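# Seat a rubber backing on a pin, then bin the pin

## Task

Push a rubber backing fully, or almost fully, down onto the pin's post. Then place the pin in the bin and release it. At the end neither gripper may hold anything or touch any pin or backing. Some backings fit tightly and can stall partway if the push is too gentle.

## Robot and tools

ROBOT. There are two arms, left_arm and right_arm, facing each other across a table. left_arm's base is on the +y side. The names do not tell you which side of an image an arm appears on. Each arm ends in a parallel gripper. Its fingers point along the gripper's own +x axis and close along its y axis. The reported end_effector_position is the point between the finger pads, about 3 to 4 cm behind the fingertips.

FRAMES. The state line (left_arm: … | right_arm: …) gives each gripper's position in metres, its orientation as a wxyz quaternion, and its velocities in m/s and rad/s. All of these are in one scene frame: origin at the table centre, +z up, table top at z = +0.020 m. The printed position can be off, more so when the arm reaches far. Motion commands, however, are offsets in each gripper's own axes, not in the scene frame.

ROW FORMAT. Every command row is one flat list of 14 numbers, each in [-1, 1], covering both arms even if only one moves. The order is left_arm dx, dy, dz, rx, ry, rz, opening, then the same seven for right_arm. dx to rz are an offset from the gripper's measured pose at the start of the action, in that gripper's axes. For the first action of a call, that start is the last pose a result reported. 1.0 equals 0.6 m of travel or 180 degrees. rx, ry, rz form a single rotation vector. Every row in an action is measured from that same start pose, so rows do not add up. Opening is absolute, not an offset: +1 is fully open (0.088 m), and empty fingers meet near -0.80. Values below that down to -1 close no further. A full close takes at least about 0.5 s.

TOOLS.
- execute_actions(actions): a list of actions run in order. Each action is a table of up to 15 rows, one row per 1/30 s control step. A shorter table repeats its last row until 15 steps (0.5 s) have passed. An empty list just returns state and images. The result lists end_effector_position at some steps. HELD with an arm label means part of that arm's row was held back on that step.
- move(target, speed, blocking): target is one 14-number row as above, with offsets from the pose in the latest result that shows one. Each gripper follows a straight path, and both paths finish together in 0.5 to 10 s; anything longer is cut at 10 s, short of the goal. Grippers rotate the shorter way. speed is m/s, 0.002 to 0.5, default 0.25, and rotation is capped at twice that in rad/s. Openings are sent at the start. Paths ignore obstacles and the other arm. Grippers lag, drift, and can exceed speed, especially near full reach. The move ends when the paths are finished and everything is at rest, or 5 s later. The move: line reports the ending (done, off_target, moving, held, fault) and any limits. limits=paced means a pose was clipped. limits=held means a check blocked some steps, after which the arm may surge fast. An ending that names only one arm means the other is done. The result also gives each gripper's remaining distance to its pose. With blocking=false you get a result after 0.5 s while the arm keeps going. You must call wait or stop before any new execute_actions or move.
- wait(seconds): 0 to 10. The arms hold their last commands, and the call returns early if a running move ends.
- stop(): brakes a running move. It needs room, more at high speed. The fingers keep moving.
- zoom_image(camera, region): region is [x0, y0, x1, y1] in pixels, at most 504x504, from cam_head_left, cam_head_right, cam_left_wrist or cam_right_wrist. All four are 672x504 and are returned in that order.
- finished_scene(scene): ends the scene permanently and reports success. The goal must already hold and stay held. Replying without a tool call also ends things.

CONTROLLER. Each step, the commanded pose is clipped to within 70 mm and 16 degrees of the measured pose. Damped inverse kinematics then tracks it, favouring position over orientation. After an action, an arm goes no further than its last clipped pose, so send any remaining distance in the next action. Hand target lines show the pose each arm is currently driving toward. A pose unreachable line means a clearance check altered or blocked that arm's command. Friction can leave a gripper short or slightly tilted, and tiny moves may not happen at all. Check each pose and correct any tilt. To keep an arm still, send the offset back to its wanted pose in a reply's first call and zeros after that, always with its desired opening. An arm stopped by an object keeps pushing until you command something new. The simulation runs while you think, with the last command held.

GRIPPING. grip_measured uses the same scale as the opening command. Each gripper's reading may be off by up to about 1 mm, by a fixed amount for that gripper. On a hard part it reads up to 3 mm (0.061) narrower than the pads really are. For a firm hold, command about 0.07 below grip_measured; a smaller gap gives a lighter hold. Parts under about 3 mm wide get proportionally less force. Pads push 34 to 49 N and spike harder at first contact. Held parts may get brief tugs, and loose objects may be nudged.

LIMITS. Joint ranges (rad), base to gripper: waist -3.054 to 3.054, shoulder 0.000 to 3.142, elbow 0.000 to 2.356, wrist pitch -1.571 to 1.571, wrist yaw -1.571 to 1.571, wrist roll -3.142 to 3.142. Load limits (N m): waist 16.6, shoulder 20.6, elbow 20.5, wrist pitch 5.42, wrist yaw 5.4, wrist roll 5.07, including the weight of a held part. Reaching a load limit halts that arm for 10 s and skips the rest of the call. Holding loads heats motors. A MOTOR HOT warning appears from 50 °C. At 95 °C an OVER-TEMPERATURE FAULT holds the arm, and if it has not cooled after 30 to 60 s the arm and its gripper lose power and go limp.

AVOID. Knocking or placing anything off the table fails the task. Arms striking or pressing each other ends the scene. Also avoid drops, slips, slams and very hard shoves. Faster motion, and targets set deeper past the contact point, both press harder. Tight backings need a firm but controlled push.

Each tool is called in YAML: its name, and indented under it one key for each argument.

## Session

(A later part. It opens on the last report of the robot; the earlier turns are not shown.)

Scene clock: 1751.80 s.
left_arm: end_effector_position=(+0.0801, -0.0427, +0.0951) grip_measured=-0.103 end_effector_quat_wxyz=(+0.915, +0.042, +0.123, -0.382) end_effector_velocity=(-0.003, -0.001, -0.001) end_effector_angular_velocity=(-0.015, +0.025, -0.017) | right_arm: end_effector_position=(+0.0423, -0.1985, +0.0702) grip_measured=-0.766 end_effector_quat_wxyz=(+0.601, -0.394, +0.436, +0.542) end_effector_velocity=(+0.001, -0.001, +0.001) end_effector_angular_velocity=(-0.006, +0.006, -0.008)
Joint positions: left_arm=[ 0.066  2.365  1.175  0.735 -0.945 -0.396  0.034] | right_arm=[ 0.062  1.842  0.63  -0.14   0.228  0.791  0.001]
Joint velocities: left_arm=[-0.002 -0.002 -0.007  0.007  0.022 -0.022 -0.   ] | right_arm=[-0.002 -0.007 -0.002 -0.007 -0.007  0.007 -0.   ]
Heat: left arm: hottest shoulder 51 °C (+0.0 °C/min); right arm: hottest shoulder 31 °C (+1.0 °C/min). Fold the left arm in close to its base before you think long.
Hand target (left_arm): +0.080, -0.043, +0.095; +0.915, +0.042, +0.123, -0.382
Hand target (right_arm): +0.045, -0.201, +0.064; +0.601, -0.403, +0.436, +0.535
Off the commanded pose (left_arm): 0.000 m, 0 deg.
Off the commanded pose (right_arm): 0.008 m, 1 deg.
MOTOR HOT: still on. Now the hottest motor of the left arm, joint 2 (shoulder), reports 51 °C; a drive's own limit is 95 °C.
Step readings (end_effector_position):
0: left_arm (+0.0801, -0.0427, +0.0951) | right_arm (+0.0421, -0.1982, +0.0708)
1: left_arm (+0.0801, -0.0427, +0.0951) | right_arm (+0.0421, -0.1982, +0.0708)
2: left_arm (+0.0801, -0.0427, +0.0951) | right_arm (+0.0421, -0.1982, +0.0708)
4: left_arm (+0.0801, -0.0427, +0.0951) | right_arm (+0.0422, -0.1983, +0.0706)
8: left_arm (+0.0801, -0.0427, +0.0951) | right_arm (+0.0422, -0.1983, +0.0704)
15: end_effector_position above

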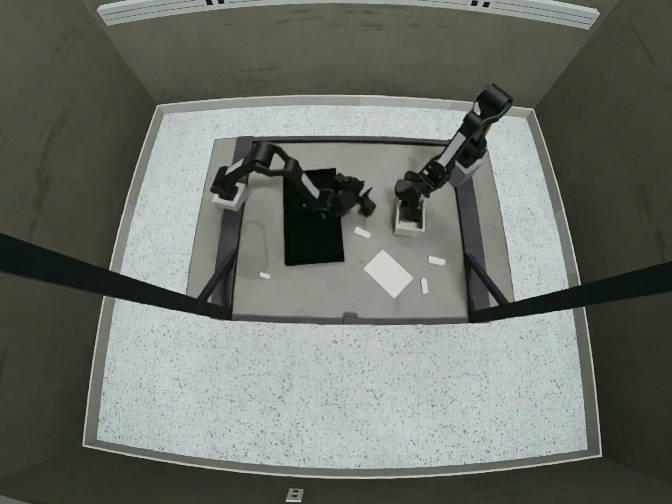

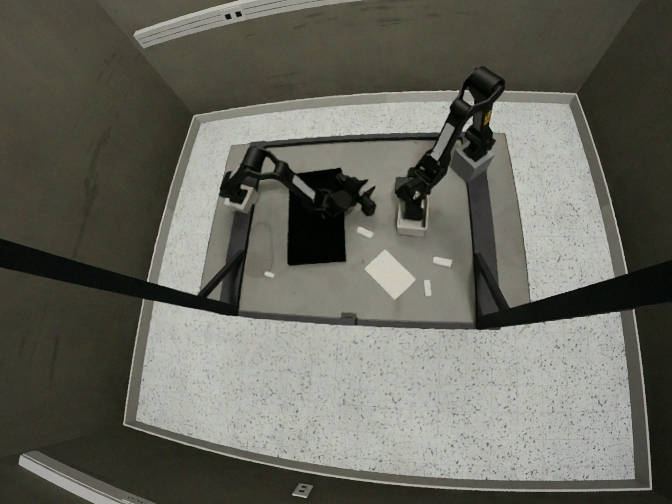

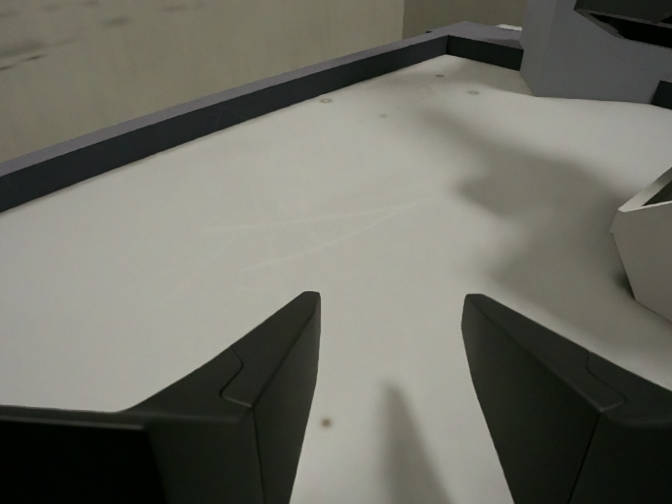

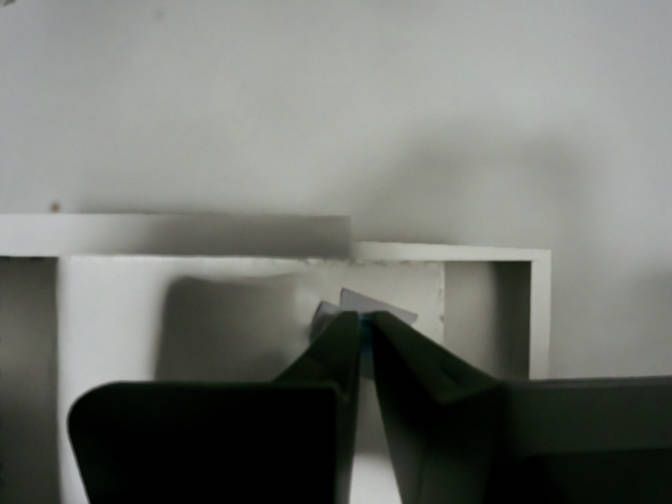

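execute_actions:
  actions:
    - [[0,0,0,0,0,0,-0.1,0.007,-0.0036,-0.0057,-0.0012,0.004,-0.004,-0.78],[0,0,0,0,0,0,-0.1,0.006,-0.0031,-0.0049,-0.001,0.0035,-0.0035,-0.78],[0,0,0,0,0,0,-0.1,0.005,-0.0026,-0.0041,-0.0009,0.0029,-0.0029,-0.78],[0,0,0,0,0,0,-0.1,0.004,-0.002,-0.0032,-0.0007,0.0023,-0.0023,-0.78],[0,0,0,0,0,0,-0.1,0.003,-0.0015,-0.0024,-0.0005,0.0017,-0.0017,-0.78],[0,0,0,0,0,0,-0.1,0.002,-0.001,-0.0016,-0.0003,0.0011,-0.0011,-0.78],[0,0,0,0,0,0,-0.1,0.001,-0.0005,-0.0008,-0.0002,0.0006,-0.0006,-0.78],[0,0,0,0,0,0,-0.1,0,0,0,0,0,0,-0.78],[0,0,0,0,0,0,-0.1,0,0,0,0,0,0,-0.77],[0,0,0,0,0,0,-0.1,0,0,0,0,0,0,-0.76],[0,0,0,0,0,0,-0.1,0,0,0,0,0,0,-0.75],[0,0,0,0,0,0,-0.1,0,0,0,0,0,0,-0.74],[0,0,0,0,0,0,-0.1,0,0,0,0,0,0,-0.73],[0,0,0,0,0,0,-0.1,0,0,0,0,0,0,-0.72],[0,0,0,0,0,0,-0.1,0,0,0,0,0,0,-0.71]]
    - [[0,0,0,0,0,0,-0.1,0,0,0,0,0,0,-0.70],[0,0,0,0,0,0,-0.1,0,0,0,0,0,0,-0.68],[0,0,0,0,0,0,-0.1,0,0,0,0,0,0,-0.66],[0,0,0,0,0,0,-0.1,0,0,0,0,0,0,-0.64],[0,0,0,0,0,0,-0.1,0,0,0,0,0,0,-0.62],[0,0,0,0,0,0,-0.1,0,0,0,0,0,0,-0.60],[0,0,0,0,0,0,-0.1,0,0,0,0,0,0,-0.57],[0,0,0,0,0,0,-0.1,0,0,0,0,0,0,-0.54],[0,0,0,0,0,0,-0.1,0,0,0,0,0,0,-0.51],[0,0,0,0,0,0,-0.1,0,0,0,0,0,0,-0.48],[0,0,0,0,0,0,-0.1,0,0,0,0,0,0,-0.46]]

Scene clock: 1822.93 s.
left_arm: end_effector_position=(+0.0801, -0.0427, +0.0951) grip_measured=-0.103 end_effector_quat_wxyz=(+0.915, +0.042, +0.123, -0.382) end_effector_velocity=(-0.001, +0.000, +0.004) end_effector_angular_velocity=(-0.028, +0.015, +0.010) | right_arm: end_effector_position=(+0.0421, -0.1981, +0.0707) grip_measured=-0.480 end_effector_quat_wxyz=(+0.601, -0.393, +0.435, +0.543) end_effector_velocity=(-0.001, +0.000, +0.000) end_effector_angular_velocity=(+0.001, +0.008, +0.006)
Joint positions: left_arm=[ 0.066  2.365  1.175  0.735 -0.945 -0.396  0.034] | right_arm=[ 0.062  1.84   0.63  -0.14   0.23   0.791  0.016]
Joint velocities: left_arm=[-0.002 -0.007 -0.002  0.007 -0.007 -0.022 -0.   ] | right_arm=[-0.002 -0.002 -0.002  0.007 -0.007 -0.007  0.009]
Heat: left arm: hottest shoulder 51 °C (+0.0 °C/min); right arm: hottest wrist pitch 29 °C (-1.0 °C/min). Fold the left arm in close to its base before you think long.
Hand target (left_arm): +0.080, -0.043, +0.095; +0.915, +0.042, +0.123, -0.382
Hand target (right_arm): +0.042, -0.198, +0.071; +0.601, -0.393, +0.436, +0.543
Off the commanded pose (left_arm): 0.000 m, 0 deg.
Off the commanded pose (right_arm): 0.000 m, 0 deg.
MOTOR HOT: still on. Now the hottest motor of the left arm, joint 2 (shoulder), reports 51 °C; a drive's own limit is 95 °C.
Step readings (end_effector_position; steps 1 to 15: 1st action; 16 to 30: 2nd action):
0: left_arm (+0.0801, -0.0427, +0.0951) | right_arm (+0.0423, -0.1985, +0.0702)
1: left_arm (+0.0801, -0.0427, +0.0951) | right_arm (+0.0423, -0.1985, +0.0702)
2: left_arm (+0.0801, -0.0427, +0.0951) | right_arm (+0.0423, -0.1984, +0.0702)
4: left_arm (+0.0801, -0.0427, +0.0951) | right_arm (+0.0422, -0.1985, +0.0702)
8: left_arm (+0.0801, -0.0427, +0.0951) | right_arm (+0.0421, -0.1983, +0.0705)
15: left_arm (+0.0801, -0.0427, +0.0951) | right_arm (+0.0421, -0.1982, +0.0707)
16: left_arm (+0.0801, -0.0427, +0.0951) | right_arm (+0.0421, -0.1982, +0.0707)
17: left_arm (+0.0801, -0.0427, +0.0951) | right_arm (+0.0421, -0.1982, +0.0707)
19: left_arm (+0.0801, -0.0427, +0.0951) | right_arm (+0.0421, -0.1982, +0.0707)
23: left_arm (+0.0801, -0.0427, +0.0951) | right_arm (+0.0421, -0.1982, +0.0707)
30: end_effector_position above

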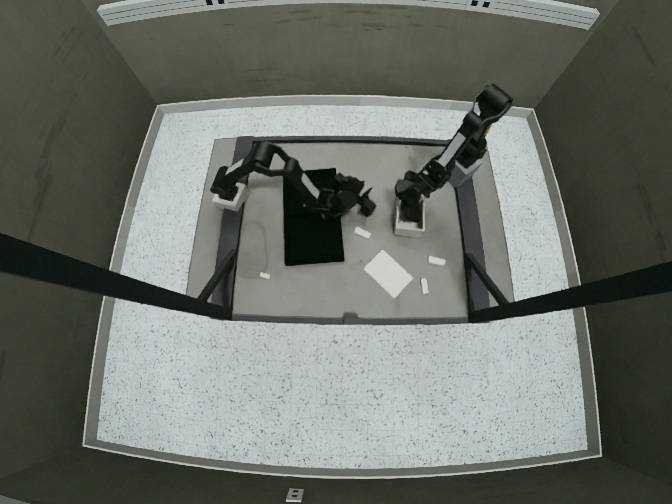

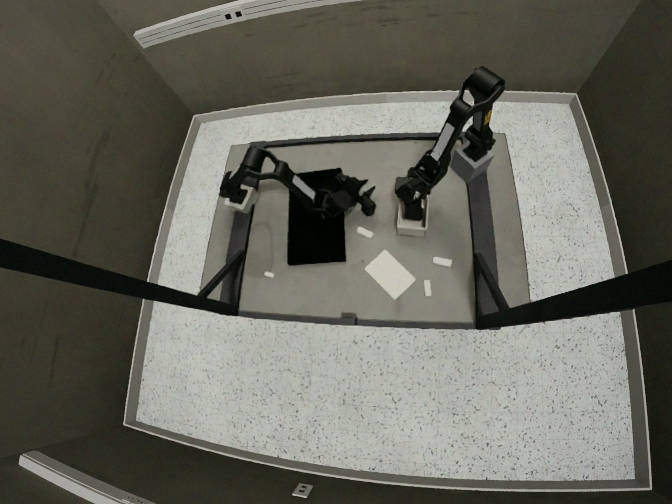

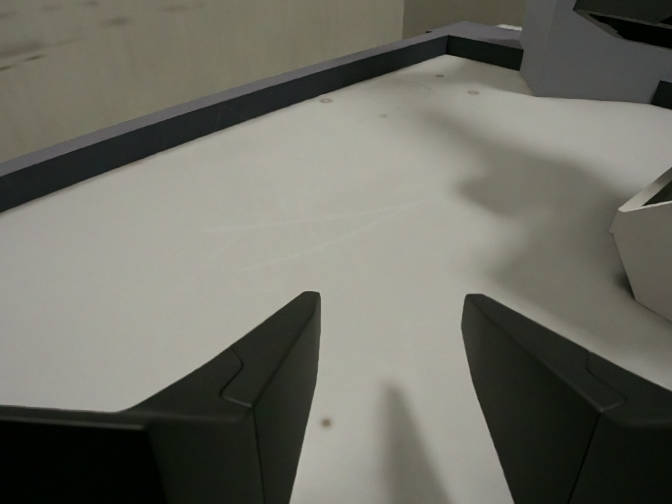

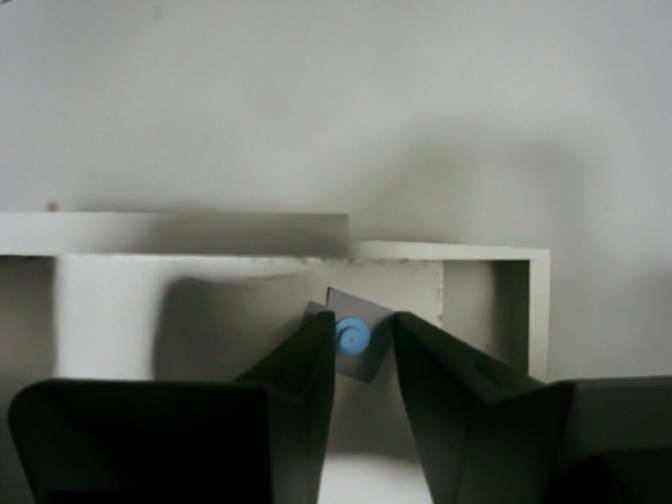

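zoom_image:
  camera: "cam_right_wrist"
  region: [260, 250, 460, 400]

Region (260, 250, 460, 400) of cam_right_wrist's 672x504 image, scaled by 2.520, with more detail than that image has; it fills the top 378 rows of this view, and the rest is white.

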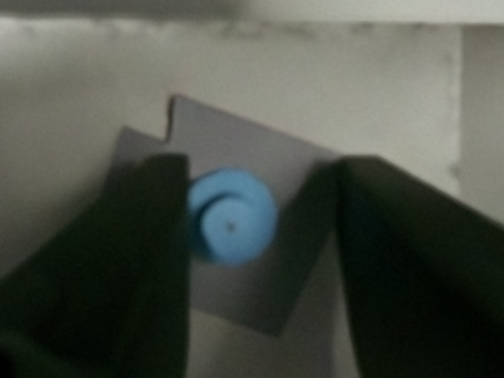

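move:
  target: [0,0,0,0,0,0,-0.1,-0.095,0,0.031,0,0,0,-0.42]
  speed: 0.1

Scene clock: 1836.53 s.
left_arm: end_effector_position=(+0.0801, -0.0427, +0.0951) grip_measured=-0.103 end_effector_quat_wxyz=(+0.915, +0.042, +0.123, -0.382) end_effector_velocity=(+0.001, +0.002, +0.003) end_effector_angular_velocity=(-0.004, -0.013, +0.015) | right_arm: end_effector_position=(+0.0441, -0.2003, +0.1269) grip_measured=-0.422 end_effector_quat_wxyz=(+0.601, -0.397, +0.435, +0.540) end_effector_velocity=(+0.004, -0.003, +0.001) end_effector_angular_velocity=(-0.014, -0.005, +0.001)
Joint positions: left_arm=[ 0.066  2.365  1.175  0.735 -0.945 -0.396  0.034] | right_arm=[ 0.062  1.637  0.708 -0.431  0.23   0.791  0.018]
Joint velocities: left_arm=[-0.002 -0.002 -0.002  0.007 -0.022  0.007 -0.   ] | right_arm=[-0.007 -0.012 -0.002 -0.022 -0.007 -0.007 -0.   ]
Heat: left arm: hottest shoulder 51 °C (+0.0 °C/min); right arm: hottest shoulder 29 °C (+0.0 °C/min). Fold the left arm in close to its base before you think long.
Hand target (left_arm): +0.080, -0.043, +0.095; +0.915, +0.042, +0.123, -0.382
Hand target (right_arm): +0.042, -0.199, +0.130; +0.601, -0.393, +0.435, +0.543
Off the commanded pose (left_arm): 0.000 m, 0 deg.
Off the commanded pose (right_arm): 0.005 m, 1 deg.
MOTOR HOT: still on. Now the hottest motor of the left arm, joint 2 (shoulder), reports 51 °C; a drive's own limit is 95 °C.
move: done

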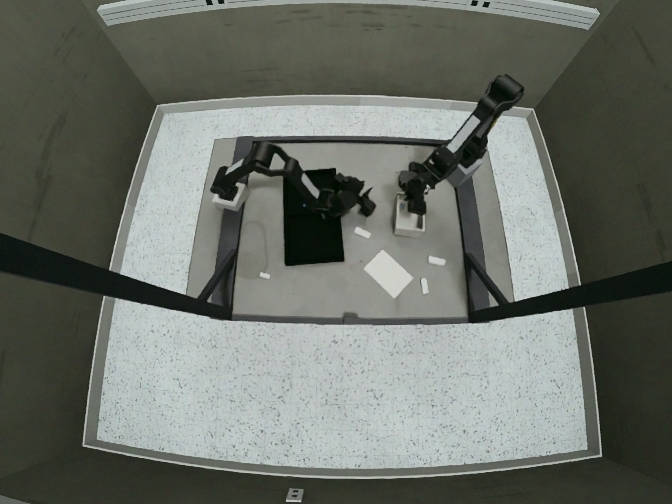

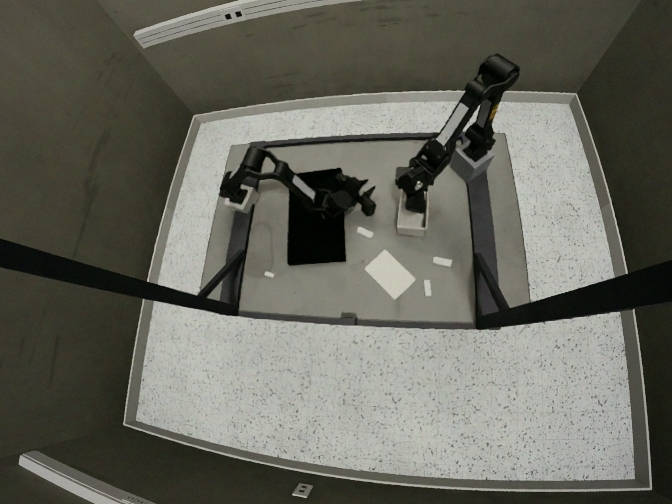

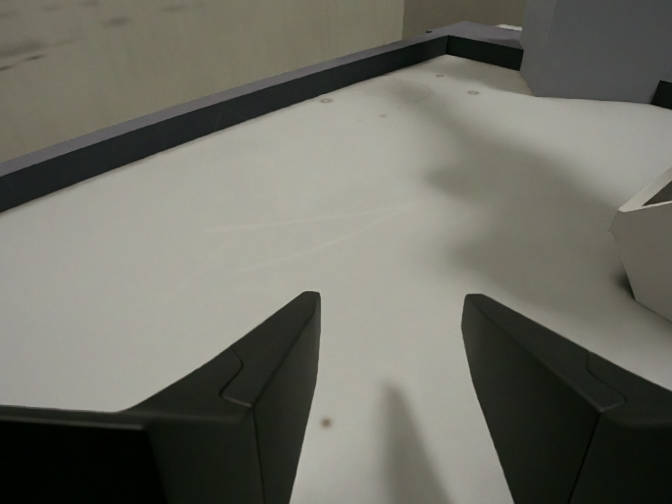

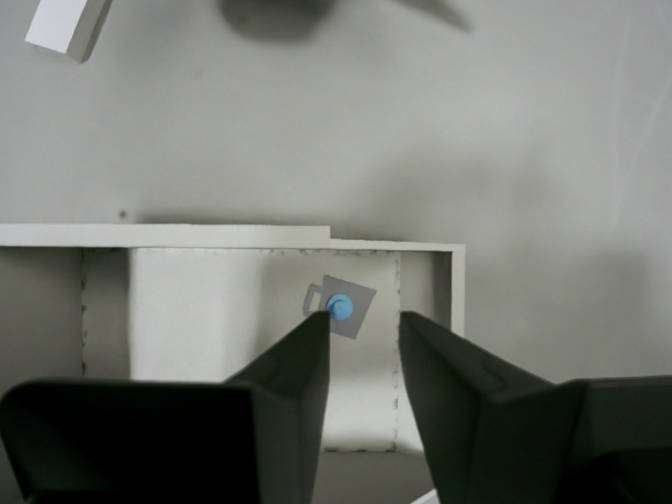

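zoom_image:
  camera: "cam_right_wrist"
  region: [290, 260, 390, 350]

Region (290, 260, 390, 350) of cam_right_wrist's 672x504 image, scaled by 5.040, with more detail than that image has; it fills the top 454 rows of this view, and the rest is white.

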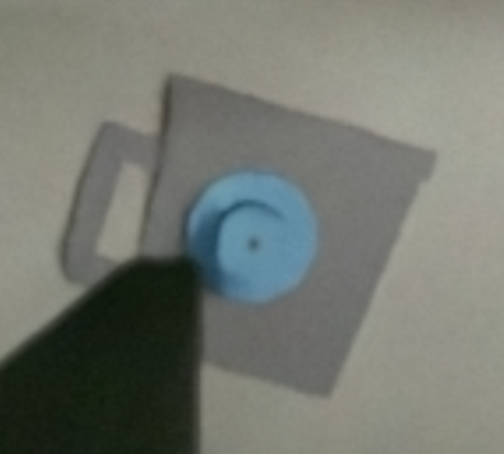

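move:
  target: [0,0,0,0,0,0,-0.1,-0.016,0.13,0.005,0,0,0,-0.42]
  speed: 0.12

Scene clock: 1916.43 s.
left_arm: end_effector_position=(+0.0801, -0.0427, +0.0951) grip_measured=-0.103 end_effector_quat_wxyz=(+0.915, +0.042, +0.123, -0.382) end_effector_velocity=(-0.003, +0.002, -0.002) end_effector_angular_velocity=(+0.016, -0.003, +0.001) | right_arm: end_effector_position=(-0.0320, -0.1926, +0.1384) grip_measured=-0.422 end_effector_quat_wxyz=(+0.601, -0.395, +0.435, +0.542) end_effector_velocity=(+0.001, -0.000, -0.004) end_effector_angular_velocity=(-0.005, -0.020, +0.008)
Joint positions: left_arm=[ 0.066  2.365  1.175  0.735 -0.945 -0.396  0.034] | right_arm=[ 0.234  1.819  0.985 -0.563  0.262  0.964  0.018]
Joint velocities: left_arm=[-0.007 -0.002 -0.002 -0.022 -0.007 -0.007  0.   ] | right_arm=[ 0.002  0.017  0.007 -0.007  0.007 -0.007  0.   ]
Heat: left arm: hottest shoulder 51 °C (+0.0 °C/min); right arm: hottest shoulder 32 °C (+2.0 °C/min). Fold the left arm in close to its base before you think long.
Hand target (left_arm): +0.080, -0.043, +0.095; +0.915, +0.042, +0.123, -0.382
Hand target (right_arm): -0.033, -0.192, +0.137; +0.602, -0.398, +0.434, +0.540
Off the commanded pose (left_arm): 0.000 m, 0 deg.
Off the commanded pose (right_arm): 0.003 m, 0 deg.
MOTOR HOT: still on. Now the hottest motor of the left arm, joint 2 (shoulder), reports 51 °C; a drive's own limit is 95 °C.
move: done

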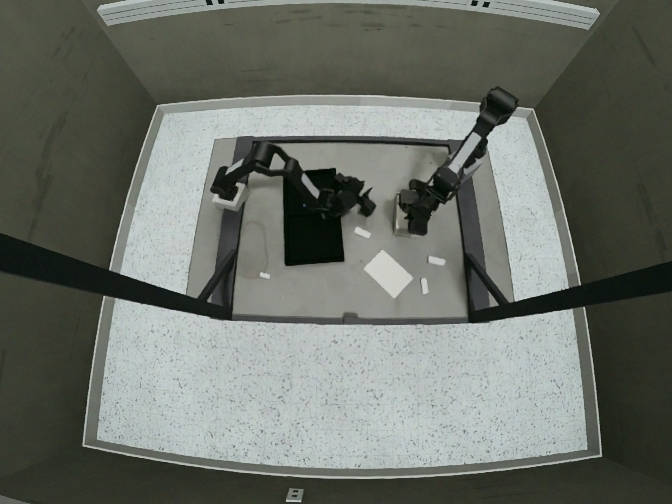

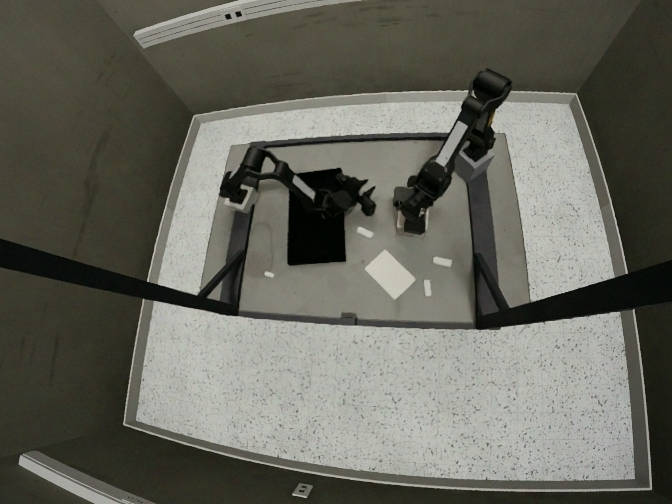

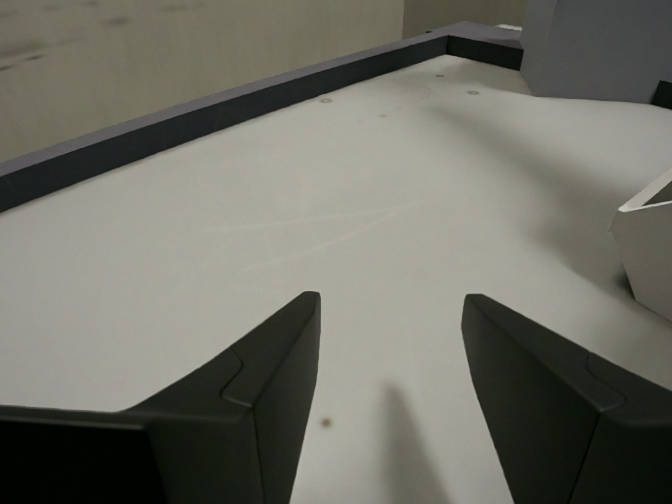

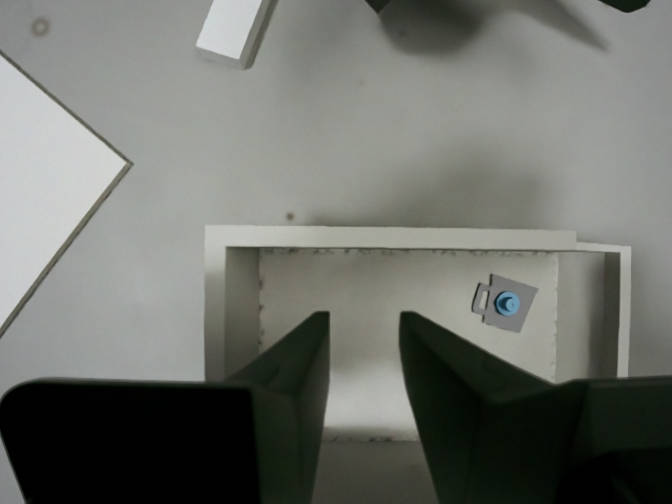

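zoom_image:
  camera: "cam_right_wrist"
  region: [462, 264, 552, 344]

Region (462, 264, 552, 344) of cam_right_wrist's 672x504 image, scaled by 5.600, with more detail than that image has.

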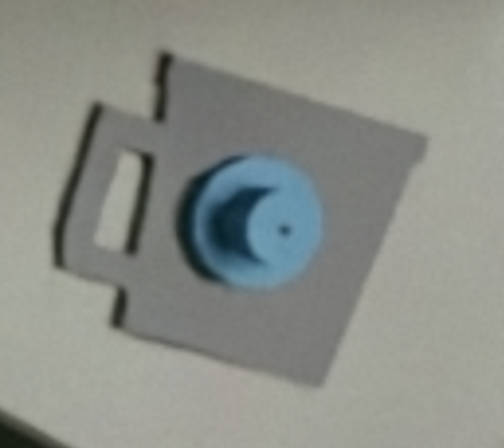

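finished_scene:
  scene: 2

The scene is finished: the task was done.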